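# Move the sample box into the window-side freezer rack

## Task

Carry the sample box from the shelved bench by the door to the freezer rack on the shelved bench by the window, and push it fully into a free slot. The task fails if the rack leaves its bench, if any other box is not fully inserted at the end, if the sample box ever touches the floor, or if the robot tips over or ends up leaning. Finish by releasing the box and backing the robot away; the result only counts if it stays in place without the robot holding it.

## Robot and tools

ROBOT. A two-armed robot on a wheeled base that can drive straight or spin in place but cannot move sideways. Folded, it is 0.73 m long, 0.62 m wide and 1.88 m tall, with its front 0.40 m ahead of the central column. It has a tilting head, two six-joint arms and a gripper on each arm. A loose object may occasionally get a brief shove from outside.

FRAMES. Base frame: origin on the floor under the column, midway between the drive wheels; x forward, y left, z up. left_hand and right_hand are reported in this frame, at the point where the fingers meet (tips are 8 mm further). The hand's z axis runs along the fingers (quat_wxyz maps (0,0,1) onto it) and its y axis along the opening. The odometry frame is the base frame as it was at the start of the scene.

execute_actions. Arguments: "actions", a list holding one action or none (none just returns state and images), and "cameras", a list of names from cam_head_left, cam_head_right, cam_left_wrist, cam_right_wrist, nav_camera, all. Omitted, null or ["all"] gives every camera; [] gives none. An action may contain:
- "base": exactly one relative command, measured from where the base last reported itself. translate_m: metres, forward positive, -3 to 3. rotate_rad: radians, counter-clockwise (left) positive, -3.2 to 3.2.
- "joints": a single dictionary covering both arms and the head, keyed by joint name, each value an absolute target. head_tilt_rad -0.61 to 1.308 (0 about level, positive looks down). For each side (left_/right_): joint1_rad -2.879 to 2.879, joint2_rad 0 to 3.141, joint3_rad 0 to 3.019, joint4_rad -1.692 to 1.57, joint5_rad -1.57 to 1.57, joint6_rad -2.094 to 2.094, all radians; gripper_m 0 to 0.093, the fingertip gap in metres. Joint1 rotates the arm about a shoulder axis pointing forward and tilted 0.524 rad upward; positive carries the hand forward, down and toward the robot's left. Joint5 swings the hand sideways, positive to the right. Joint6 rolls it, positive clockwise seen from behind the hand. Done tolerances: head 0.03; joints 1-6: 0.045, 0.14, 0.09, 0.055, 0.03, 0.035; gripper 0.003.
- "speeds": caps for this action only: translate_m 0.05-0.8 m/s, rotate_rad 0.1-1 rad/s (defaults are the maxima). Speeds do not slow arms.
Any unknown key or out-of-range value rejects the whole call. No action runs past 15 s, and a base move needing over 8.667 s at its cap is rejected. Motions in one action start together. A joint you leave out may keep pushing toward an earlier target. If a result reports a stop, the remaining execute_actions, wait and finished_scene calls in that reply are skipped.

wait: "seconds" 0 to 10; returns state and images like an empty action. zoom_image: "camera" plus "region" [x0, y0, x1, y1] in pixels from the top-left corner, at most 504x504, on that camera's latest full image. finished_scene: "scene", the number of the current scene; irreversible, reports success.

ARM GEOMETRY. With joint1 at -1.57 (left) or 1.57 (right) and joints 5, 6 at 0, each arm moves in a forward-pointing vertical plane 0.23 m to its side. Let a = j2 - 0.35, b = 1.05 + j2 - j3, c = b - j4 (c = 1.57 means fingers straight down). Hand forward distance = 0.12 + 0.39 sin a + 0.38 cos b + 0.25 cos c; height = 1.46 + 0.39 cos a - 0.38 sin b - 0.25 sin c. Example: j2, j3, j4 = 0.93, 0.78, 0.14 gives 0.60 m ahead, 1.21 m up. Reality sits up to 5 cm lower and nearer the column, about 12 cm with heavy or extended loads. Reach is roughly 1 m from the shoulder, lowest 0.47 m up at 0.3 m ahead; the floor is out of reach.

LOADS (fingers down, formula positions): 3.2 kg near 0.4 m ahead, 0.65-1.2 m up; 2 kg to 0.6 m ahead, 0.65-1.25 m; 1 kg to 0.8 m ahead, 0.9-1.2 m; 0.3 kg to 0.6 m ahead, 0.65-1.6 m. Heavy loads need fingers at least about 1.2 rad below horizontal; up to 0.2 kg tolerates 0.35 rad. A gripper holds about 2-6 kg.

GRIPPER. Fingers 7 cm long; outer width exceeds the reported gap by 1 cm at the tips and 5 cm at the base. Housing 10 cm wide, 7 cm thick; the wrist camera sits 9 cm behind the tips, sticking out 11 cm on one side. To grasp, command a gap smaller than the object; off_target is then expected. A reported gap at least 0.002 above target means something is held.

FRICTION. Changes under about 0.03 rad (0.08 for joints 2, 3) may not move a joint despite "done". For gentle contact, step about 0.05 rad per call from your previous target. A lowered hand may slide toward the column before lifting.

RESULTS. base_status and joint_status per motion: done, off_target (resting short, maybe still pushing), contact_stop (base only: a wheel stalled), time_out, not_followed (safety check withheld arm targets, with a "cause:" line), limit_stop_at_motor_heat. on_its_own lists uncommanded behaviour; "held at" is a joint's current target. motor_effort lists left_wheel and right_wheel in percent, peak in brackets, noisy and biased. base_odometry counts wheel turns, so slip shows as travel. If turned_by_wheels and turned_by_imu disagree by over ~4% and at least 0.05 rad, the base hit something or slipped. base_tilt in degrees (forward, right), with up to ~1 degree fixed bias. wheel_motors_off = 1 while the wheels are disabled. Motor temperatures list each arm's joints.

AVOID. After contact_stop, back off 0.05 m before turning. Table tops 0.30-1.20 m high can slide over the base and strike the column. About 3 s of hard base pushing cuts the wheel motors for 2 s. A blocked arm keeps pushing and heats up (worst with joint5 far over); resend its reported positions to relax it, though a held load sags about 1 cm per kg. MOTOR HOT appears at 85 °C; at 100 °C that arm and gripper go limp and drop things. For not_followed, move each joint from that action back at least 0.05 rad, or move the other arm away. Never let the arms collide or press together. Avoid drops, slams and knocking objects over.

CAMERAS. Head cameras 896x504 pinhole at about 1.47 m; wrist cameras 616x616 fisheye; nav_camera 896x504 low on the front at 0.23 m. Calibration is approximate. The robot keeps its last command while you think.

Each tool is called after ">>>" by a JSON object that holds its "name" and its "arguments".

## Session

>>> {"name": "execute_actions", "arguments": {"actions": [{"joints":{"head_tilt_rad":0.4}}], "cameras": ["cam_head_left"]}}

>>> {"name": "execute_actions", "arguments": {"actions": [{"base":{"rotate_rad":1.57}}], "cameras": ["cam_head_left"]}}

>>> {"name": "execute_actions", "arguments": {"actions": [{"base":{"rotate_rad":1.57}}], "cameras": ["cam_head_left"]}}

>>> {"name": "execute_actions", "arguments": {"actions": [{"base":{"rotate_rad":1.57}}], "cameras": ["cam_head_left"]}}

Scene clock: 0.83 s.
Motor temperatures (°C, as the motors report them): left_arm=[26 23 24 26 24 23] | right_arm=[24 28 26 23 25 24]
base_odometry: x=+0.000 y=+0.000 heading=+0.000 (m, m, rad; odometry frame)
turned_by_wheels: +0.000 (rad since the last result)
turned_by_imu: +0.000 (rad since the last result)
base_tilt: forward=+0.0 right=+0.2 (deg)
base_status: not commanded
joint_positions: head_tilt_rad=+0.419 left_joint1_rad=-1.595 left_joint2_rad=+0.863 left_joint3_rad=+0.405 left_joint4_rad=-0.976 left_joint5_rad=-0.005 left_joint6_rad=-0.009 left_gripper_m=+0.094 right_joint1_rad=+1.581 right_joint2_rad=+0.916 right_joint3_rad=+0.408 right_joint4_rad=-0.982 right_joint5_rad=-0.017 right_joint6_rad=-0.077 right_gripper_m=+0.094
joint_status: all done
wheel_motors_off: 0
motor_effort: left_wheel=+1(1) right_wheel=+0(2) (%)
left_hand: x=+0.1448 y=+0.2205 z=+1.2591 quat_wxyz=(+0.440, -0.007, -0.898, +0.003) (m; base frame)
right_hand: x=+0.1354 y=-0.2204 z=+1.2587 quat_wxyz=(+0.464, +0.035, -0.885, -0.028) (m; base frame)
pictures: cam_head_left
camera_calibration (this result's frames):
cam_head_left: T_world_to_cam=[[0.116158, -0.993191, -0.00883474, 0.0469327], [-0.45379, -0.045156, -0.889964, 1.39127], [0.883506, 0.107385, -0.455945, 0.574558], [0, 0, 0, 1]] pos_world=[0.118266, 0.0477382, 1.50056]
Images, in order (width x height): cam_head_left 896x504.

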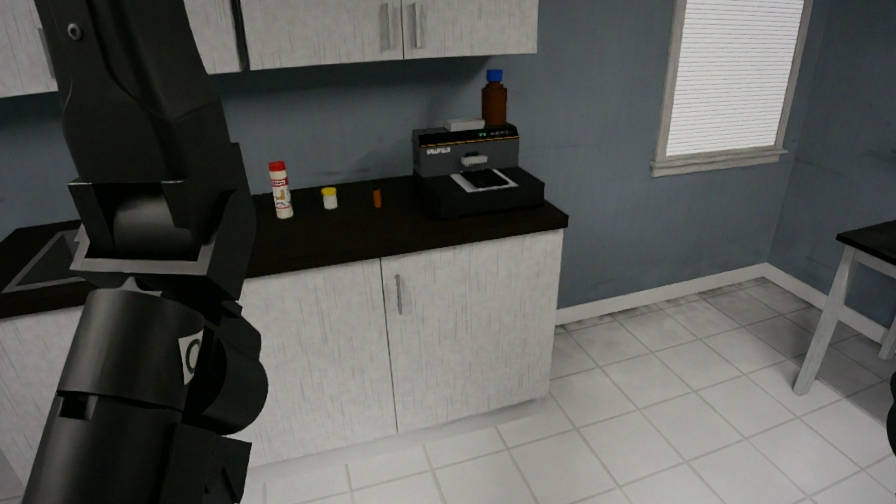

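Scene clock: 3.77 s.
Motor temperatures (°C, as the motors report them): left_arm=[26 23 24 26 24 23] | right_arm=[24 28 26 23 25 24]
base_odometry: x=+0.000 y=+0.000 heading=+1.569 (m, m, rad; odometry frame)
turned_by_wheels: +1.569 (rad since the last result)
turned_by_imu: +1.575 (rad since the last result)
base_tilt: forward=+0.0 right=+0.2 (deg)
base_status: done
joint_positions: head_tilt_rad=+0.419 left_joint1_rad=-1.595 left_joint2_rad=+0.863 left_joint3_rad=+0.405 left_joint4_rad=-0.976 left_joint5_rad=-0.005 left_joint6_rad=-0.009 left_gripper_m=+0.094 right_joint1_rad=+1.581 right_joint2_rad=+0.916 right_joint3_rad=+0.408 right_joint4_rad=-0.982 right_joint5_rad=-0.017 right_joint6_rad=-0.077 right_gripper_m=+0.094
joint_status: not commanded
wheel_motors_off: 0
motor_effort: left_wheel=-2(30) right_wheel=-1(45) (%)
left_hand: x=+0.1448 y=+0.2205 z=+1.2591 quat_wxyz=(+0.440, -0.007, -0.898, +0.003) (m; base frame)
right_hand: x=+0.1354 y=-0.2204 z=+1.2587 quat_wxyz=(+0.464, +0.035, -0.885, -0.028) (m; base frame)
pictures: cam_head_left
camera_calibration (this result's frames):
cam_head_left: T_world_to_cam=[[0.116159, -0.993191, -0.00881599, 0.0469037], [-0.453646, -0.045156, -0.890037, 1.39137], [0.883579, 0.107385, -0.455803, 0.574334], [0, 0, 0, 1]] pos_world=[0.118273, 0.0477382, 1.50057]
Images, in order (width x height): cam_head_left 896x504.

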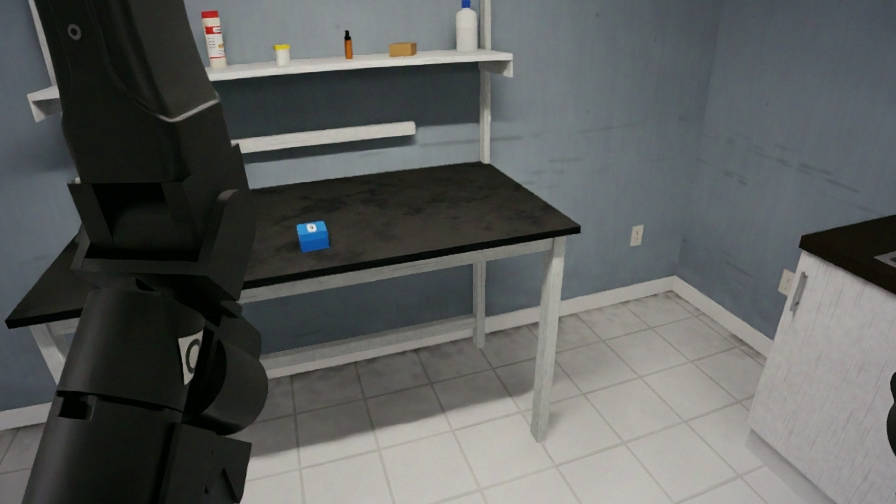

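Scene clock: 6.70 s.
Motor temperatures (°C, as the motors report them): left_arm=[26 23 24 26 24 23] | right_arm=[24 28 26 23 25 24]
base_odometry: x=+0.000 y=+0.000 heading=+3.139 (m, m, rad; odometry frame)
turned_by_wheels: +1.569 (rad since the last result)
turned_by_imu: +1.579 (rad since the last result)
base_tilt: forward=+0.1 right=+0.2 (deg)
base_status: done
joint_positions: head_tilt_rad=+0.419 left_joint1_rad=-1.595 left_joint2_rad=+0.863 left_joint3_rad=+0.405 left_joint4_rad=-0.976 left_joint5_rad=-0.005 left_joint6_rad=-0.009 left_gripper_m=+0.094 right_joint1_rad=+1.581 right_joint2_rad=+0.916 right_joint3_rad=+0.408 right_joint4_rad=-0.982 right_joint5_rad=-0.017 right_joint6_rad=-0.077 right_gripper_m=+0.094
joint_status: not commanded
wheel_motors_off: 0
motor_effort: left_wheel=-2(27) right_wheel=+2(25) (%)
left_hand: x=+0.1448 y=+0.2205 z=+1.2591 quat_wxyz=(+0.440, -0.007, -0.898, +0.003) (m; base frame)
right_hand: x=+0.1354 y=-0.2204 z=+1.2587 quat_wxyz=(+0.464, +0.035, -0.885, -0.028) (m; base frame)
pictures: cam_head_left
camera_calibration (this result's frames):
cam_head_left: T_world_to_cam=[[0.116159, -0.993191, -0.00881268, 0.0468986], [-0.453621, -0.045156, -0.89005, 1.39139], [0.883592, 0.107385, -0.455777, 0.574295], [0, 0, 0, 1]] pos_world=[0.118274, 0.0477382, 1.50057]
Images, in order (width x height): cam_head_left 896x504.

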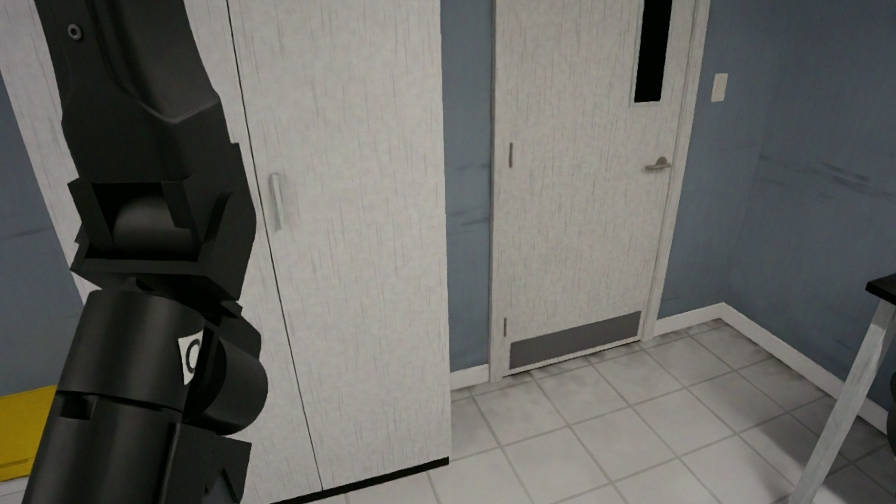

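Scene clock: 9.63 s.
Motor temperatures (°C, as the motors report them): left_arm=[26 23 24 26 24 23] | right_arm=[24 28 26 23 25 24]
base_odometry: x=+0.000 y=+0.000 heading=-1.575 (m, m, rad; odometry frame)
turned_by_wheels: +1.569 (rad since the last result)
turned_by_imu: +1.579 (rad since the last result)
base_tilt: forward=+0.0 right=+0.2 (deg)
base_status: done
joint_positions: head_tilt_rad=+0.419 left_joint1_rad=-1.595 left_joint2_rad=+0.863 left_joint3_rad=+0.405 left_joint4_rad=-0.976 left_joint5_rad=-0.005 left_joint6_rad=-0.009 left_gripper_m=+0.094 right_joint1_rad=+1.581 right_joint2_rad=+0.916 right_joint3_rad=+0.408 right_joint4_rad=-0.982 right_joint5_rad=-0.017 right_joint6_rad=-0.077 right_gripper_m=+0.094
joint_status: not commanded
wheel_motors_off: 0
motor_effort: left_wheel=-3(28) right_wheel=+3(25) (%)
left_hand: x=+0.1448 y=+0.2205 z=+1.2591 quat_wxyz=(+0.440, -0.007, -0.898, +0.003) (m; base frame)
right_hand: x=+0.1354 y=-0.2204 z=+1.2587 quat_wxyz=(+0.464, +0.035, -0.885, -0.028) (m; base frame)
pictures: cam_head_left
camera_calibration (this result's frames):
cam_head_left: T_world_to_cam=[[0.11616, -0.993191, -0.00881019, 0.0468948], [-0.453602, -0.045156, -0.89006, 1.39141], [0.883602, 0.107385, -0.455759, 0.574265], [0, 0, 0, 1]] pos_world=[0.118275, 0.0477382, 1.50057]
Images, in order (width x height): cam_head_left 896x504.

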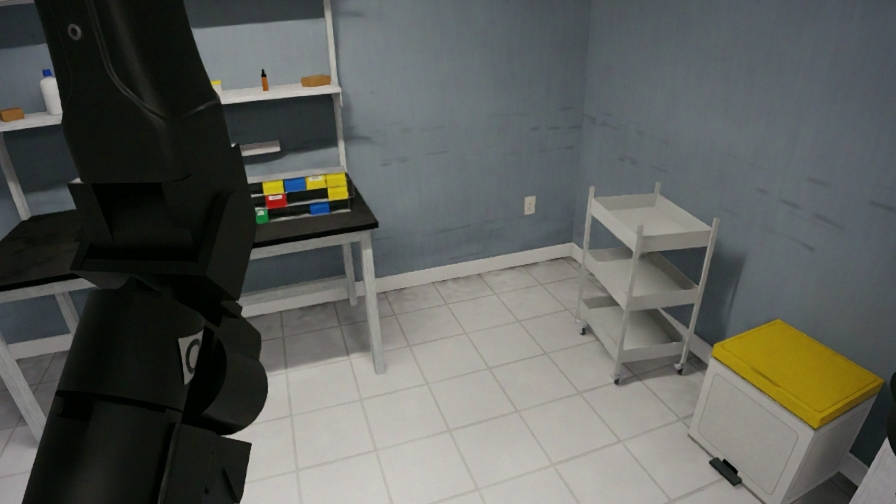

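>>> {"name": "execute_actions", "arguments": {"actions": [{"base":{"rotate_rad":-2.26}}], "cameras": []}}

>>> {"name": "execute_actions", "arguments": {"actions": [{"base":{"translate_m":0.39}}], "cameras": []}}

>>> {"name": "execute_actions", "arguments": {"actions": [{"base":{"rotate_rad":-0.43},"joints":{"head_tilt_rad":0.7,"right_joint1_rad":1.57,"right_joint2_rad":2.07,"right_joint3_rad":1.58,"right_joint4_rad":1.17,"right_joint5_rad":0,"right_joint6_rad":0}}], "cameras": ["cam_head_left","cam_right_wrist"]}}

Scene clock: 15.80 s.
Motor temperatures (°C, as the motors report them): left_arm=[26 23 24 26 24 23] | right_arm=[24 28 26 23 25 24]
base_odometry: x=+0.000 y=+0.000 heading=+2.449 (m, m, rad; odometry frame)
turned_by_wheels: -2.259 (rad since the last result)
turned_by_imu: -2.268 (rad since the last result)
base_tilt: forward=+0.0 right=+0.2 (deg)
base_status: done
joint_positions: head_tilt_rad=+0.419 left_joint1_rad=-1.595 left_joint2_rad=+0.863 left_joint3_rad=+0.405 left_joint4_rad=-0.976 left_joint5_rad=-0.005 left_joint6_rad=-0.009 left_gripper_m=+0.094 right_joint1_rad=+1.581 right_joint2_rad=+0.916 right_joint3_rad=+0.408 right_joint4_rad=-0.982 right_joint5_rad=-0.017 right_joint6_rad=-0.077 right_gripper_m=+0.094
joint_status: not commanded
wheel_motors_off: 0
motor_effort: left_wheel=+3(33) right_wheel=-4(35) (%)
left_hand: x=+0.1448 y=+0.2205 z=+1.2591 quat_wxyz=(+0.440, -0.007, -0.898, +0.003) (m; base frame)
right_hand: x=+0.1354 y=-0.2204 z=+1.2587 quat_wxyz=(+0.464, +0.035, -0.885, -0.028) (m; base frame)
pictures: none
No camera images: the call's "cameras" was empty. Leave "cameras" out to get every camera's image.

Scene clock: 17.90 s.
Motor temperatures (°C, as the motors report them): left_arm=[26 23 24 26 24 23] | right_arm=[24 28 26 23 25 24]
base_odometry: x=-0.300 y=+0.249 heading=+2.448 (m, m, rad; odometry frame)
turned_by_wheels: -0.001 (rad since the last result)
turned_by_imu: -0.001 (rad since the last result)
base_tilt: forward=+0.0 right=+0.2 (deg)
base_status: done
joint_positions: head_tilt_rad=+0.418 left_joint1_rad=-1.595 left_joint2_rad=+0.863 left_joint3_rad=+0.407 left_joint4_rad=-0.976 left_joint5_rad=-0.005 left_joint6_rad=-0.009 left_gripper_m=+0.094 right_joint1_rad=+1.581 right_joint2_rad=+0.916 right_joint3_rad=+0.411 right_joint4_rad=-0.982 right_joint5_rad=-0.017 right_joint6_rad=-0.077 right_gripper_m=+0.094
joint_status: not commanded
wheel_motors_off: 0
motor_effort: left_wheel=+0(56) right_wheel=+0(50) (%)
left_hand: x=+0.1461 y=+0.2205 z=+1.2587 quat_wxyz=(+0.439, -0.007, -0.899, +0.003) (m; base frame)
right_hand: x=+0.1366 y=-0.2204 z=+1.2583 quat_wxyz=(+0.463, +0.035, -0.885, -0.028) (m; base frame)
pictures: none
No camera images: the call's "cameras" was empty. Leave "cameras" out to get every camera's image.

Scene clock: 19.87 s.
Motor temperatures (°C, as the motors report them): left_arm=[26 23 24 26 24 23] | right_arm=[24 29 26 23 25 24]
base_odometry: x=-0.300 y=+0.249 heading=+2.019 (m, m, rad; odometry frame)
turned_by_wheels: -0.429 (rad since the last result)
turned_by_imu: -0.428 (rad since the last result)
base_tilt: forward=+0.0 right=+0.1 (deg)
base_status: done
joint_positions: head_tilt_rad=+0.703 left_joint1_rad=-1.595 left_joint2_rad=+0.863 left_joint3_rad=+0.407 left_joint4_rad=-0.976 left_joint5_rad=-0.005 left_joint6_rad=-0.009 left_gripper_m=+0.094 right_joint1_rad=+1.568 right_joint2_rad=+2.071 right_joint3_rad=+1.572 right_joint4_rad=+1.147 right_joint5_rad=-0.002 right_joint6_rad=-0.010 right_gripper_m=+0.094
joint_status: all done
wheel_motors_off: 0
motor_effort: left_wheel=+1(45) right_wheel=-4(48) (%)
left_hand: x=+0.1461 y=+0.2205 z=+1.2587 quat_wxyz=(+0.439, -0.007, -0.899, +0.003) (m; base frame)
right_hand: x=+0.7398 y=-0.2276 z=+0.9193 quat_wxyz=(-0.553, +0.005, -0.833, +0.003) (m; base frame)
pictures: cam_head_left, cam_right_wrist
camera_calibration (this result's frames):
cam_head_left: T_world_to_cam=[[0.109039, -0.993191, -0.0410029, 0.0968276], [-0.684811, -0.045156, -0.72732, 1.15235], [0.720517, 0.107385, -0.685072, 0.935562], [0, 0, 0, 1]] pos_world=[0.104493, 0.0477382, 1.48302]
cam_right_wrist: T_world_to_cam=[[0.00255461, -0.999959, 0.00867657, -0.237082], [-0.862276, -0.00659682, -0.506395, 1.10165], [0.506432, -0.00618796, -0.862258, 0.535585], [0, 0, 0, 1]] pos_world=[0.679299, -0.226491, 1.02174]
Images, in order (width x height): cam_head_left 896x504, cam_right_wrist 616x616.

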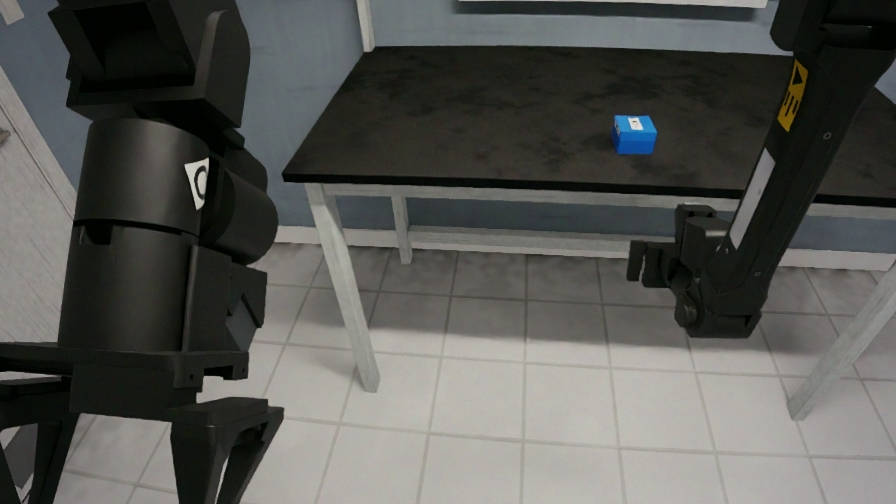

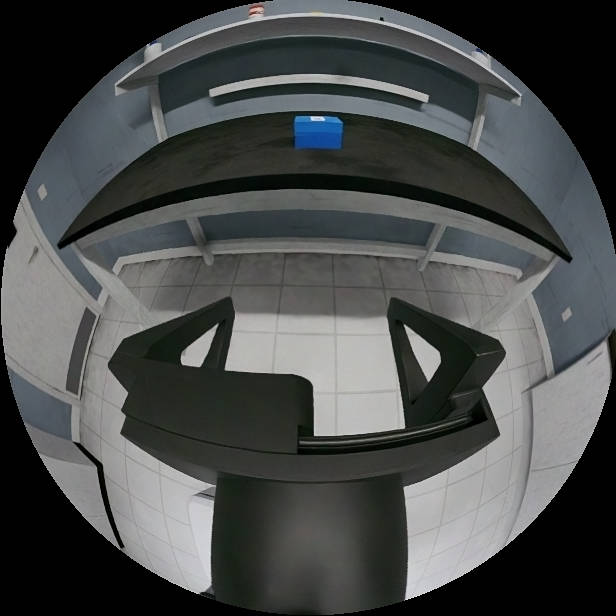

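>>> {"name": "execute_actions", "arguments": {"actions": [{"base":{"rotate_rad":-0.008},"joints":{"right_joint2_rad":2.02,"right_joint3_rad":1.53}}], "cameras": []}}

>>> {"name": "execute_actions", "arguments": {"actions": [{"base":{"translate_m":0.24}}], "cameras": ["cam_right_wrist"]}}

Scene clock: 20.67 s.
Motor temperatures (°C, as the motors report them): left_arm=[26 23 24 26 24 23] | right_arm=[24 29 26 23 25 24]
base_odometry: x=-0.300 y=+0.249 heading=+2.012 (m, m, rad; odometry frame)
turned_by_wheels: -0.007 (rad since the last result)
turned_by_imu: -0.007 (rad since the last result)
base_tilt: forward=+0.0 right=+0.2 (deg)
base_status: done
joint_positions: head_tilt_rad=+0.703 left_joint1_rad=-1.595 left_joint2_rad=+0.863 left_joint3_rad=+0.407 left_joint4_rad=-0.976 left_joint5_rad=-0.005 left_joint6_rad=-0.009 left_gripper_m=+0.094 right_joint1_rad=+1.568 right_joint2_rad=+2.052 right_joint3_rad=+1.527 right_joint4_rad=+1.147 right_joint5_rad=-0.002 right_joint6_rad=-0.010 right_gripper_m=+0.094
joint_status: all done
wheel_motors_off: 0
motor_effort: left_wheel=+3(25) right_wheel=-2(29) (%)
left_hand: x=+0.1461 y=+0.2205 z=+1.2587 quat_wxyz=(+0.439, -0.007, -0.899, +0.003) (m; base frame)
right_hand: x=+0.7285 y=-0.2273 z=+0.9207 quat_wxyz=(-0.542, +0.005, -0.840, +0.003) (m; base frame)
pictures: none
No camera images: the call's "cameras" was empty. Leave "cameras" out to get every camera's image.

Scene clock: 22.67 s.
Motor temperatures (°C, as the motors report them): left_arm=[26 23 24 26 24 23] | right_arm=[24 29 26 23 25 24]
base_odometry: x=-0.402 y=+0.467 heading=+2.010 (m, m, rad; odometry frame)
turned_by_wheels: -0.001 (rad since the last result)
turned_by_imu: -0.002 (rad since the last result)
base_tilt: forward=+0.0 right=+0.1 (deg)
base_status: done
joint_positions: head_tilt_rad=+0.703 left_joint1_rad=-1.595 left_joint2_rad=+0.863 left_joint3_rad=+0.406 left_joint4_rad=-0.976 left_joint5_rad=-0.005 left_joint6_rad=-0.009 left_gripper_m=+0.094 right_joint1_rad=+1.569 right_joint2_rad=+2.038 right_joint3_rad=+1.530 right_joint4_rad=+1.147 right_joint5_rad=-0.002 right_joint6_rad=-0.010 right_gripper_m=+0.094
joint_status: not commanded
wheel_motors_off: 0
motor_effort: left_wheel=+0(54) right_wheel=+1(50) (%)
left_hand: x=+0.1456 y=+0.2205 z=+1.2588 quat_wxyz=(+0.439, -0.007, -0.898, +0.003) (m; base frame)
right_hand: x=+0.7371 y=-0.2267 z=+0.9297 quat_wxyz=(-0.549, +0.005, -0.836, +0.003) (m; base frame)
pictures: cam_right_wrist
camera_calibration (this result's frames):
cam_right_wrist: T_world_to_cam=[[0.00318075, -0.999966, 0.00764726, -0.235741], [-0.866873, -0.00656958, -0.498486, 1.10067], [0.498519, -0.00504364, -0.866864, 0.55624], [0, 0, 0, 1]] pos_world=[0.677592, -0.225696, 1.03266]
Images, in order (width x height): cam_right_wrist 616x616.

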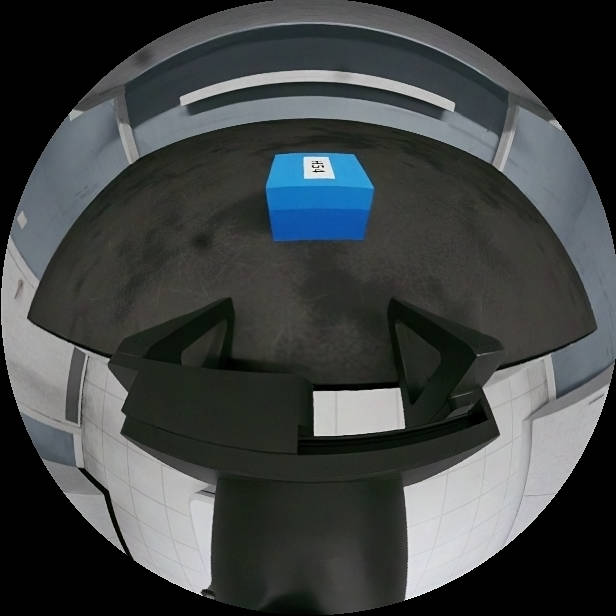

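Fine; about 2 cm farther than last time.

>>> {"name": "execute_actions", "arguments": {"actions": [{"base":{"rotate_rad":-0.005},"speeds":{"rotate_rad":0.1}}], "cameras": []}}

>>> {"name": "execute_actions", "arguments": {"actions": [{"base":{"translate_m":0.112},"speeds":{"translate_m":0.15}}], "cameras": []}}

>>> {"name": "execute_actions", "arguments": {"actions": [{"joints":{"right_gripper_m":0.04}}], "cameras": ["cam_right_wrist"]}}

Scene clock: 23.53 s.
Motor temperatures (°C, as the motors report them): left_arm=[26 23 24 26 24 23] | right_arm=[24 29 26 23 25 24]
base_odometry: x=-0.402 y=+0.467 heading=+2.008 (m, m, rad; odometry frame)
turned_by_wheels: -0.003 (rad since the last result)
turned_by_imu: -0.003 (rad since the last result)
base_tilt: forward=+0.0 right=+0.2 (deg)
base_status: done
joint_positions: head_tilt_rad=+0.703 left_joint1_rad=-1.595 left_joint2_rad=+0.863 left_joint3_rad=+0.406 left_joint4_rad=-0.976 left_joint5_rad=-0.005 left_joint6_rad=-0.009 left_gripper_m=+0.094 right_joint1_rad=+1.568 right_joint2_rad=+2.038 right_joint3_rad=+1.530 right_joint4_rad=+1.147 right_joint5_rad=-0.002 right_joint6_rad=-0.010 right_gripper_m=+0.094
joint_status: not commanded
wheel_motors_off: 0
motor_effort: left_wheel=+2(34) right_wheel=-3(33) (%)
left_hand: x=+0.1456 y=+0.2205 z=+1.2588 quat_wxyz=(+0.439, -0.007, -0.898, +0.003) (m; base frame)
right_hand: x=+0.7371 y=-0.2270 z=+0.9297 quat_wxyz=(-0.549, +0.005, -0.836, +0.003) (m; base frame)
pictures: none
No camera images: the call's "cameras" was empty. Leave "cameras" out to get every camera's image.

Scene clock: 25.23 s.
Motor temperatures (°C, as the motors report them): left_arm=[26 23 24 26 24 23] | right_arm=[24 30 26 23 25 24]
base_odometry: x=-0.450 y=+0.568 heading=+2.007 (m, m, rad; odometry frame)
turned_by_wheels: -0.001 (rad since the last result)
turned_by_imu: -0.001 (rad since the last result)
base_tilt: forward=+0.0 right=+0.1 (deg)
base_status: done
joint_positions: head_tilt_rad=+0.704 left_joint1_rad=-1.595 left_joint2_rad=+0.863 left_joint3_rad=+0.404 left_joint4_rad=-0.976 left_joint5_rad=-0.005 left_joint6_rad=-0.009 left_gripper_m=+0.094 right_joint1_rad=+1.568 right_joint2_rad=+2.037 right_joint3_rad=+1.528 right_joint4_rad=+1.147 right_joint5_rad=-0.002 right_joint6_rad=-0.010 right_gripper_m=+0.094
joint_status: not commanded
wheel_motors_off: 0
motor_effort: left_wheel=+0(36) right_wheel=-1(36) (%)
left_hand: x=+0.1444 y=+0.2205 z=+1.2592 quat_wxyz=(+0.440, -0.007, -0.898, +0.003) (m; base frame)
right_hand: x=+0.7368 y=-0.2270 z=+0.9300 quat_wxyz=(-0.548, +0.005, -0.836, +0.003) (m; base frame)
pictures: none
No camera images: the call's "cameras" was empty. Leave "cameras" out to get every camera's image.

Scene clock: 25.83 s.
Motor temperatures (°C, as the motors report them): left_arm=[26 23 24 26 24 23] | right_arm=[24 30 26 23 25 24]
base_odometry: x=-0.450 y=+0.568 heading=+2.007 (m, m, rad; odometry frame)
turned_by_wheels: +0.000 (rad since the last result)
turned_by_imu: +0.000 (rad since the last result)
base_tilt: forward=+0.1 right=+0.2 (deg)
base_status: not commanded
joint_positions: head_tilt_rad=+0.704 left_joint1_rad=-1.595 left_joint2_rad=+0.863 left_joint3_rad=+0.404 left_joint4_rad=-0.976 left_joint5_rad=-0.005 left_joint6_rad=-0.009 left_gripper_m=+0.094 right_joint1_rad=+1.568 right_joint2_rad=+2.037 right_joint3_rad=+1.528 right_joint4_rad=+1.147 right_joint5_rad=-0.001 right_joint6_rad=-0.009 right_gripper_m=+0.075
joint_status: right_gripper_m off_target (ended at +0.075, target +0.040)
wheel_motors_off: 0
motor_effort: left_wheel=-1(1) right_wheel=+0(3) (%)
left_hand: x=+0.1444 y=+0.2205 z=+1.2592 quat_wxyz=(+0.440, -0.007, -0.898, +0.003) (m; base frame)
right_hand: x=+0.7368 y=-0.2272 z=+0.9300 quat_wxyz=(-0.548, +0.004, -0.836, +0.003) (m; base frame)
pictures: cam_right_wrist
camera_calibration (this result's frames):
cam_right_wrist: T_world_to_cam=[[0.00179288, -0.999966, 0.00808054, -0.235617], [-0.867261, -0.00557777, -0.497823, 1.10042], [0.497851, -0.0061154, -0.867241, 0.55722], [0, 0, 0, 1]] pos_world=[0.677359, -0.226064, 1.03296]
Images, in order (width x height): cam_right_wrist 616x616.

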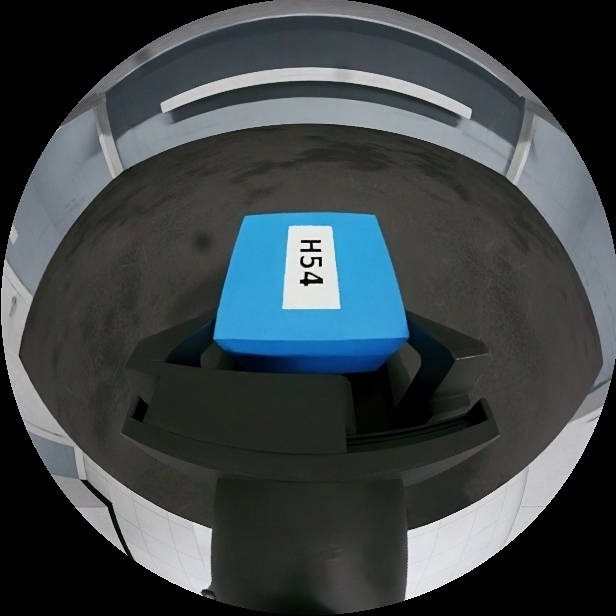

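>>> {"name": "execute_actions", "arguments": {"actions": [{"joints":{"right_joint2_rad":1.9,"right_joint3_rad":1.38,"head_tilt_rad":0.6}}], "cameras": []}}

>>> {"name": "execute_actions", "arguments": {"actions": [{"base":{"translate_m":-0.3}}], "cameras": []}}

>>> {"name": "execute_actions", "arguments": {"actions": [{"base":{"rotate_rad":-2.72}}], "cameras": []}}

>>> {"name": "execute_actions", "arguments": {"actions": [{"base":{"translate_m":0.9}}], "cameras": []}}

>>> {"name": "execute_actions", "arguments": {"actions": [{"base":{"rotate_rad":-0.415}}], "cameras": ["cam_head_right","cam_right_wrist"]}}

Scene clock: 26.90 s.
Motor temperatures (°C, as the motors report them): left_arm=[26 23 24 26 24 23] | right_arm=[24 30 26 23 25 24]
base_odometry: x=-0.450 y=+0.568 heading=+2.007 (m, m, rad; odometry frame)
turned_by_wheels: +0.000 (rad since the last result)
turned_by_imu: +0.000 (rad since the last result)
base_tilt: forward=+0.0 right=+0.2 (deg)
base_status: not commanded
joint_positions: head_tilt_rad=+0.618 left_joint1_rad=-1.595 left_joint2_rad=+0.863 left_joint3_rad=+0.404 left_joint4_rad=-0.976 left_joint5_rad=-0.005 left_joint6_rad=-0.009 left_gripper_m=+0.094 right_joint1_rad=+1.568 right_joint2_rad=+1.923 right_joint3_rad=+1.375 right_joint4_rad=+1.147 right_joint5_rad=-0.001 right_joint6_rad=-0.009 right_gripper_m=+0.075
joint_status: all done
wheel_motors_off: 0
motor_effort: left_wheel=+0(1) right_wheel=+1(1) (%)
left_hand: x=+0.1444 y=+0.2205 z=+1.2592 quat_wxyz=(+0.440, -0.007, -0.898, +0.003) (m; base frame)
right_hand: x=+0.7209 y=-0.2271 z=+0.9652 quat_wxyz=(-0.532, +0.004, -0.847, +0.003) (m; base frame)
pictures: none
No camera images: the call's "cameras" was empty. Leave "cameras" out to get every camera's image.

Scene clock: 28.87 s.
Motor temperatures (°C, as the motors report them): left_arm=[26 23 24 26 24 23] | right_arm=[24 30 26 23 25 24]
base_odometry: x=-0.323 y=+0.296 heading=+2.007 (m, m, rad; odometry frame)
turned_by_wheels: +0.000 (rad since the last result)
turned_by_imu: +0.001 (rad since the last result)
base_tilt: forward=+0.0 right=+0.2 (deg)
base_status: done
joint_positions: head_tilt_rad=+0.617 left_joint1_rad=-1.595 left_joint2_rad=+0.863 left_joint3_rad=+0.402 left_joint4_rad=-0.976 left_joint5_rad=-0.005 left_joint6_rad=-0.009 left_gripper_m=+0.094 right_joint1_rad=+1.568 right_joint2_rad=+1.923 right_joint3_rad=+1.372 right_joint4_rad=+1.147 right_joint5_rad=-0.001 right_joint6_rad=-0.009 right_gripper_m=+0.075
joint_status: not commanded
wheel_motors_off: 0
motor_effort: left_wheel=-1(55) right_wheel=-4(55) (%)
left_hand: x=+0.1432 y=+0.2205 z=+1.2596 quat_wxyz=(+0.441, -0.007, -0.897, +0.003) (m; base frame)
right_hand: x=+0.7196 y=-0.2271 z=+0.9648 quat_wxyz=(-0.531, +0.004, -0.847, +0.003) (m; base frame)
pictures: none
No camera images: the call's "cameras" was empty. Leave "cameras" out to get every camera's image.

Scene clock: 32.90 s.
Motor temperatures (°C, as the motors report them): left_arm=[26 23 24 26 24 23] | right_arm=[24 31 26 23 25 24]
base_odometry: x=-0.323 y=+0.296 heading=-0.712 (m, m, rad; odometry frame)
turned_by_wheels: -2.719 (rad since the last result)
turned_by_imu: -2.735 (rad since the last result)
base_tilt: forward=+0.1 right=+0.2 (deg)
base_status: done
joint_positions: head_tilt_rad=+0.617 left_joint1_rad=-1.595 left_joint2_rad=+0.863 left_joint3_rad=+0.402 left_joint4_rad=-0.976 left_joint5_rad=-0.005 left_joint6_rad=-0.009 left_gripper_m=+0.094 right_joint1_rad=+1.565 right_joint2_rad=+1.923 right_joint3_rad=+1.375 right_joint4_rad=+1.147 right_joint5_rad=-0.001 right_joint6_rad=-0.009 right_gripper_m=+0.075
joint_status: not commanded
wheel_motors_off: 0
motor_effort: left_wheel=+3(35) right_wheel=-4(34) (%)
left_hand: x=+0.1432 y=+0.2205 z=+1.2596 quat_wxyz=(+0.441, -0.007, -0.897, +0.003) (m; base frame)
right_hand: x=+0.7209 y=-0.2293 z=+0.9654 quat_wxyz=(-0.532, +0.004, -0.847, +0.005) (m; base frame)
pictures: none
No camera images: the call's "cameras" was empty. Leave "cameras" out to get every camera's image.

Scene clock: 35.93 s.
Motor temperatures (°C, as the motors report them): left_arm=[26 23 24 26 24 23] | right_arm=[24 31 26 23 25 24]
base_odometry: x=+0.358 y=-0.292 heading=-0.712 (m, m, rad; odometry frame)
turned_by_wheels: +0.000 (rad since the last result)
turned_by_imu: -0.001 (rad since the last result)
base_tilt: forward=+0.1 right=+0.2 (deg)
base_status: done
joint_positions: head_tilt_rad=+0.617 left_joint1_rad=-1.595 left_joint2_rad=+0.863 left_joint3_rad=+0.406 left_joint4_rad=-0.976 left_joint5_rad=-0.005 left_joint6_rad=-0.009 left_gripper_m=+0.094 right_joint1_rad=+1.566 right_joint2_rad=+1.922 right_joint3_rad=+1.378 right_joint4_rad=+1.147 right_joint5_rad=-0.001 right_joint6_rad=-0.009 right_gripper_m=+0.075
joint_status: not commanded
wheel_motors_off: 0
motor_effort: left_wheel=+0(56) right_wheel=+0(52) (%)
left_hand: x=+0.1457 y=+0.2205 z=+1.2588 quat_wxyz=(+0.439, -0.007, -0.898, +0.003) (m; base frame)
right_hand: x=+0.7231 y=-0.2290 z=+0.9668 quat_wxyz=(-0.534, +0.004, -0.845, +0.005) (m; base frame)
pictures: none
No camera images: the call's "cameras" was empty. Leave "cameras" out to get every camera's image.

Scene clock: 37.60 s.
Motor temperatures (°C, as the motors report them): left_arm=[26 23 24 26 24 23] | right_arm=[24 31 26 23 25 24]
base_odometry: x=+0.358 y=-0.292 heading=-1.126 (m, m, rad; odometry frame)
turned_by_wheels: -0.414 (rad since the last result)
turned_by_imu: -0.413 (rad since the last result)
base_tilt: forward=+0.1 right=+0.2 (deg)
base_status: done
joint_positions: head_tilt_rad=+0.617 left_joint1_rad=-1.595 left_joint2_rad=+0.863 left_joint3_rad=+0.406 left_joint4_rad=-0.976 left_joint5_rad=-0.005 left_joint6_rad=-0.009 left_gripper_m=+0.094 right_joint1_rad=+1.567 right_joint2_rad=+1.922 right_joint3_rad=+1.378 right_joint4_rad=+1.147 right_joint5_rad=-0.001 right_joint6_rad=-0.009 right_gripper_m=+0.075
joint_status: not commanded
wheel_motors_off: 0
motor_effort: left_wheel=+0(43) right_wheel=-3(50) (%)
left_hand: x=+0.1457 y=+0.2205 z=+1.2588 quat_wxyz=(+0.439, -0.007, -0.898, +0.003) (m; base frame)
right_hand: x=+0.7231 y=-0.2282 z=+0.9668 quat_wxyz=(-0.534, +0.004, -0.845, +0.004) (m; base frame)
pictures: cam_head_right, cam_right_wrist
camera_calibration (this result's frames):
cam_head_right: T_world_to_cam=[[0.100772, -0.994294, -0.0349921, -0.00205681], [-0.616016, -0.0347376, -0.786968, 1.24257], [0.781262, 0.10086, -0.616001, 0.8315], [0, 0, 0, 1]] pos_world=[0.116028, -0.0427464, 1.48999]
cam_right_wrist: T_world_to_cam=[[0.00123109, -0.999956, 0.00929642, -0.237701], [-0.883664, -0.00543967, -0.46809, 1.09005], [0.46812, -0.00763865, -0.883632, 0.632927], [0, 0, 0, 1]] pos_world=[0.667241, -0.226926, 1.07172]
Images, in order (width x height): cam_head_right 896x504, cam_right_wrist 616x616.

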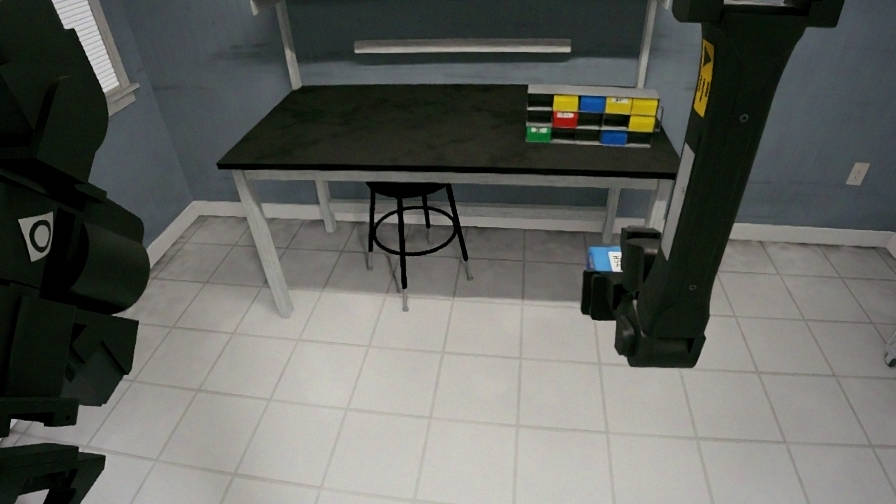

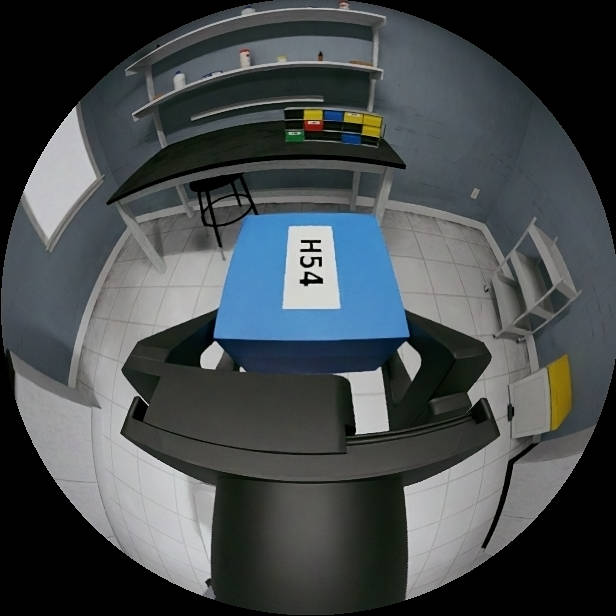

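>>> {"name": "execute_actions", "arguments": {"actions": [{"base":{"rotate_rad":-0.07},"joints":{"right_joint2_rad":2.28,"right_joint3_rad":1.78}}], "cameras": []}}

>>> {"name": "execute_actions", "arguments": {"actions": [{"base":{"translate_m":0.68}}], "cameras": ["cam_right_wrist"]}}

Scene clock: 39.10 s.
Motor temperatures (°C, as the motors report them): left_arm=[26 23 24 26 24 23] | right_arm=[24 31 26 23 25 24]
base_odometry: x=+0.358 y=-0.292 heading=-1.195 (m, m, rad; odometry frame)
turned_by_wheels: -0.069 (rad since the last result)
turned_by_imu: -0.070 (rad since the last result)
base_tilt: forward=+0.1 right=+0.2 (deg)
base_status: done
joint_positions: head_tilt_rad=+0.617 left_joint1_rad=-1.595 left_joint2_rad=+0.863 left_joint3_rad=+0.406 left_joint4_rad=-0.976 left_joint5_rad=-0.005 left_joint6_rad=-0.009 left_gripper_m=+0.094 right_joint1_rad=+1.566 right_joint2_rad=+2.311 right_joint3_rad=+1.769 right_joint4_rad=+1.147 right_joint5_rad=-0.001 right_joint6_rad=-0.009 right_gripper_m=+0.075
joint_status: all done
wheel_motors_off: 0
motor_effort: left_wheel=+3(26) right_wheel=-2(29) (%)
left_hand: x=+0.1457 y=+0.2205 z=+1.2588 quat_wxyz=(+0.439, -0.007, -0.898, +0.003) (m; base frame)
right_hand: x=+0.6946 y=-0.2293 z=+0.8214 quat_wxyz=(-0.535, +0.004, -0.845, +0.004) (m; base frame)
pictures: none
No camera images: the call's "cameras" was empty. Leave "cameras" out to get every camera's image.

Scene clock: 41.87 s.
Motor temperatures (°C, as the motors report them): left_arm=[26 23 24 26 24 23] | right_arm=[24 31 26 23 25 24]
base_odometry: x=+0.607 y=-0.925 heading=-1.195 (m, m, rad; odometry frame)
turned_by_wheels: +0.000 (rad since the last result)
turned_by_imu: -0.001 (rad since the last result)
base_tilt: forward=+0.1 right=+0.2 (deg)
base_status: done
joint_positions: head_tilt_rad=+0.616 left_joint1_rad=-1.595 left_joint2_rad=+0.863 left_joint3_rad=+0.407 left_joint4_rad=-0.976 left_joint5_rad=-0.005 left_joint6_rad=-0.009 left_gripper_m=+0.094 right_joint1_rad=+1.566 right_joint2_rad=+2.301 right_joint3_rad=+1.776 right_joint4_rad=+1.147 right_joint5_rad=-0.001 right_joint6_rad=-0.009 right_gripper_m=+0.075
joint_status: not commanded
wheel_motors_off: 0
motor_effort: left_wheel=+0(55) right_wheel=-2(49) (%)
left_hand: x=+0.1461 y=+0.2205 z=+1.2587 quat_wxyz=(+0.439, -0.007, -0.899, +0.003) (m; base frame)
right_hand: x=+0.7042 y=-0.2293 z=+0.8286 quat_wxyz=(-0.542, +0.004, -0.840, +0.004) (m; base frame)
pictures: cam_right_wrist
camera_calibration (this result's frames):
cam_right_wrist: T_world_to_cam=[[0.000739338, -0.99995, 0.0100161, -0.23773], [-0.874762, -0.00550003, -0.484521, 1.01594], [0.484552, -0.00840346, -0.874722, 0.500548], [0, 0, 0, 1]] pos_world=[0.646342, -0.227924, 0.932468]
Images, in order (width x height): cam_right_wrist 616x616.

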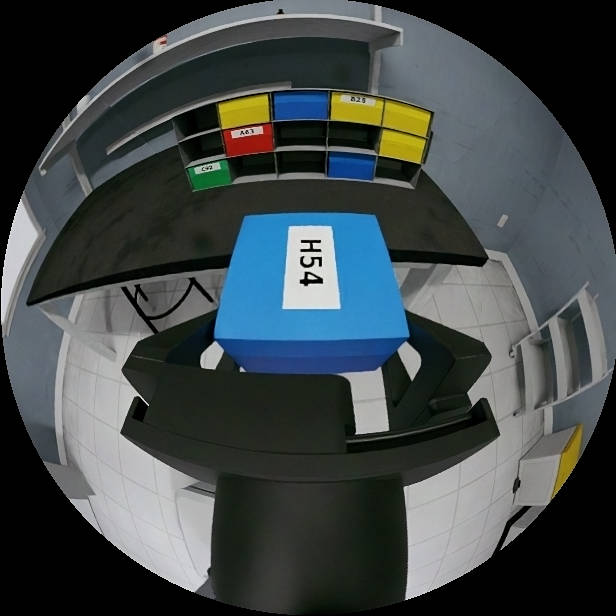

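>>> {"name": "execute_actions", "arguments": {"actions": [{"base":{"rotate_rad":0.011},"joints":{"right_joint3_rad":1.82}}], "cameras": []}}

>>> {"name": "execute_actions", "arguments": {"actions": [{"base":{"translate_m":0.19}}], "cameras": ["cam_right_wrist"]}}

Scene clock: 42.67 s.
Motor temperatures (°C, as the motors report them): left_arm=[26 23 24 26 24 23] | right_arm=[24 31 26 23 25 24]
base_odometry: x=+0.607 y=-0.925 heading=-1.186 (m, m, rad; odometry frame)
turned_by_wheels: +0.010 (rad since the last result)
turned_by_imu: +0.010 (rad since the last result)
base_tilt: forward=+0.1 right=+0.2 (deg)
base_status: done
joint_positions: head_tilt_rad=+0.616 left_joint1_rad=-1.595 left_joint2_rad=+0.863 left_joint3_rad=+0.407 left_joint4_rad=-0.976 left_joint5_rad=-0.005 left_joint6_rad=-0.009 left_gripper_m=+0.094 right_joint1_rad=+1.570 right_joint2_rad=+2.300 right_joint3_rad=+1.812 right_joint4_rad=+1.147 right_joint5_rad=-0.001 right_joint6_rad=-0.009 right_gripper_m=+0.075
joint_status: all done
wheel_motors_off: 0
motor_effort: left_wheel=-1(36) right_wheel=+0(34) (%)
left_hand: x=+0.1461 y=+0.2205 z=+1.2587 quat_wxyz=(+0.439, -0.007, -0.899, +0.003) (m; base frame)
right_hand: x=+0.7221 y=-0.2260 z=+0.8374 quat_wxyz=(-0.557, +0.004, -0.830, +0.003) (m; base frame)
pictures: none
No camera images: the call's "cameras" was empty. Leave "cameras" out to get every camera's image.

Scene clock: 44.43 s.
Motor temperatures (°C, as the motors report them): left_arm=[26 23 24 26 24 23] | right_arm=[24 31 26 23 25 24]
base_odometry: x=+0.679 y=-1.101 heading=-1.185 (m, m, rad; odometry frame)
turned_by_wheels: +0.001 (rad since the last result)
turned_by_imu: +0.001 (rad since the last result)
base_tilt: forward=+0.0 right=+0.2 (deg)
base_status: done
joint_positions: head_tilt_rad=+0.616 left_joint1_rad=-1.595 left_joint2_rad=+0.863 left_joint3_rad=+0.407 left_joint4_rad=-0.976 left_joint5_rad=-0.005 left_joint6_rad=-0.009 left_gripper_m=+0.094 right_joint1_rad=+1.570 right_joint2_rad=+2.298 right_joint3_rad=+1.815 right_joint4_rad=+1.147 right_joint5_rad=-0.001 right_joint6_rad=-0.009 right_gripper_m=+0.075
joint_status: not commanded
wheel_motors_off: 0
motor_effort: left_wheel=+2(56) right_wheel=-3(47) (%)
left_hand: x=+0.1461 y=+0.2205 z=+1.2587 quat_wxyz=(+0.439, -0.007, -0.899, +0.003) (m; base frame)
right_hand: x=+0.7243 y=-0.2260 z=+0.8390 quat_wxyz=(-0.559, +0.004, -0.829, +0.003) (m; base frame)
pictures: cam_right_wrist
camera_calibration (this result's frames):
cam_right_wrist: T_world_to_cam=[[0.00239978, -0.999974, 0.00683512, -0.233125], [-0.854052, -0.00560502, -0.520157, 1.05344], [0.520182, -0.00458928, -0.854043, 0.457678], [0, 0, 0, 1]] pos_world=[0.662172, -0.225114, 0.940422]
Images, in order (width x height): cam_right_wrist 616x616.

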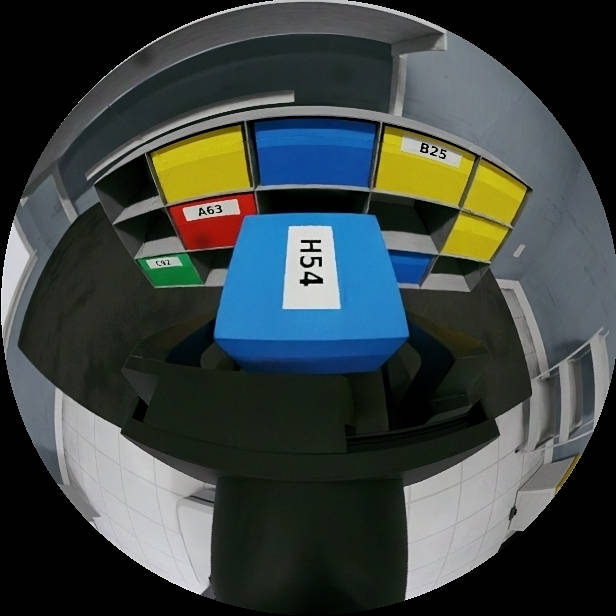

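>>> {"name": "execute_actions", "arguments": {"actions": [{"base":{"rotate_rad":-0.004},"speeds":{"rotate_rad":0.1}}], "cameras": []}}

>>> {"name": "execute_actions", "arguments": {"actions": [{"base":{"translate_m":0.07},"speeds":{"translate_m":0.08}}], "cameras": ["cam_right_wrist"]}}

Scene clock: 45.10 s.
Motor temperatures (°C, as the motors report them): left_arm=[26 23 24 26 24 23] | right_arm=[24 31 26 23 25 24]
base_odometry: x=+0.679 y=-1.101 heading=-1.187 (m, m, rad; odometry frame)
turned_by_wheels: -0.002 (rad since the last result)
turned_by_imu: -0.002 (rad since the last result)
base_tilt: forward=+0.0 right=+0.2 (deg)
base_status: done
joint_positions: head_tilt_rad=+0.616 left_joint1_rad=-1.595 left_joint2_rad=+0.863 left_joint3_rad=+0.407 left_joint4_rad=-0.976 left_joint5_rad=-0.005 left_joint6_rad=-0.009 left_gripper_m=+0.094 right_joint1_rad=+1.569 right_joint2_rad=+2.298 right_joint3_rad=+1.815 right_joint4_rad=+1.147 right_joint5_rad=-0.001 right_joint6_rad=-0.009 right_gripper_m=+0.075
joint_status: not commanded
wheel_motors_off: 0
motor_effort: left_wheel=+1(31) right_wheel=+0(29) (%)
left_hand: x=+0.1461 y=+0.2205 z=+1.2587 quat_wxyz=(+0.439, -0.007, -0.899, +0.003) (m; base frame)
right_hand: x=+0.7243 y=-0.2267 z=+0.8390 quat_wxyz=(-0.559, +0.004, -0.829, +0.003) (m; base frame)
pictures: none
No camera images: the call's "cameras" was empty. Leave "cameras" out to get every camera's image.

Scene clock: 46.50 s.
Motor temperatures (°C, as the motors report them): left_arm=[26 23 24 26 24 23] | right_arm=[24 31 26 23 25 24]
base_odometry: x=+0.705 y=-1.166 heading=-1.188 (m, m, rad; odometry frame)
turned_by_wheels: -0.001 (rad since the last result)
turned_by_imu: -0.001 (rad since the last result)
base_tilt: forward=+0.0 right=+0.2 (deg)
base_status: done
joint_positions: head_tilt_rad=+0.616 left_joint1_rad=-1.595 left_joint2_rad=+0.863 left_joint3_rad=+0.406 left_joint4_rad=-0.976 left_joint5_rad=-0.005 left_joint6_rad=-0.009 left_gripper_m=+0.094 right_joint1_rad=+1.569 right_joint2_rad=+2.298 right_joint3_rad=+1.810 right_joint4_rad=+1.147 right_joint5_rad=-0.001 right_joint6_rad=-0.009 right_gripper_m=+0.075
joint_status: not commanded
wheel_motors_off: 0
motor_effort: left_wheel=-1(36) right_wheel=-1(25) (%)
left_hand: x=+0.1453 y=+0.2205 z=+1.2590 quat_wxyz=(+0.439, -0.007, -0.898, +0.003) (m; base frame)
right_hand: x=+0.7221 y=-0.2267 z=+0.8379 quat_wxyz=(-0.557, +0.004, -0.830, +0.003) (m; base frame)
pictures: cam_right_wrist
camera_calibration (this result's frames):
cam_right_wrist: T_world_to_cam=[[0.001757, -0.999975, 0.00677664, -0.233253], [-0.856428, -0.00500326, -0.516243, 1.04957], [0.516264, -0.00489666, -0.856416, 0.462607], [0, 0, 0, 1]] pos_world=[0.660465, -0.225731, 0.939598]
Images, in order (width x height): cam_right_wrist 616x616.

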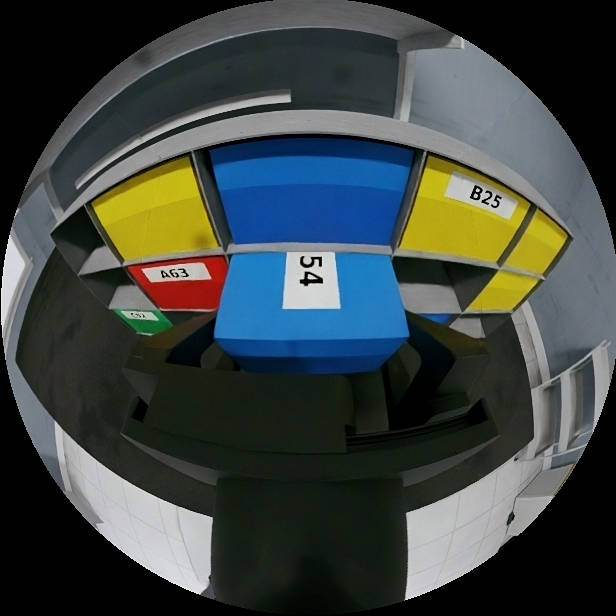

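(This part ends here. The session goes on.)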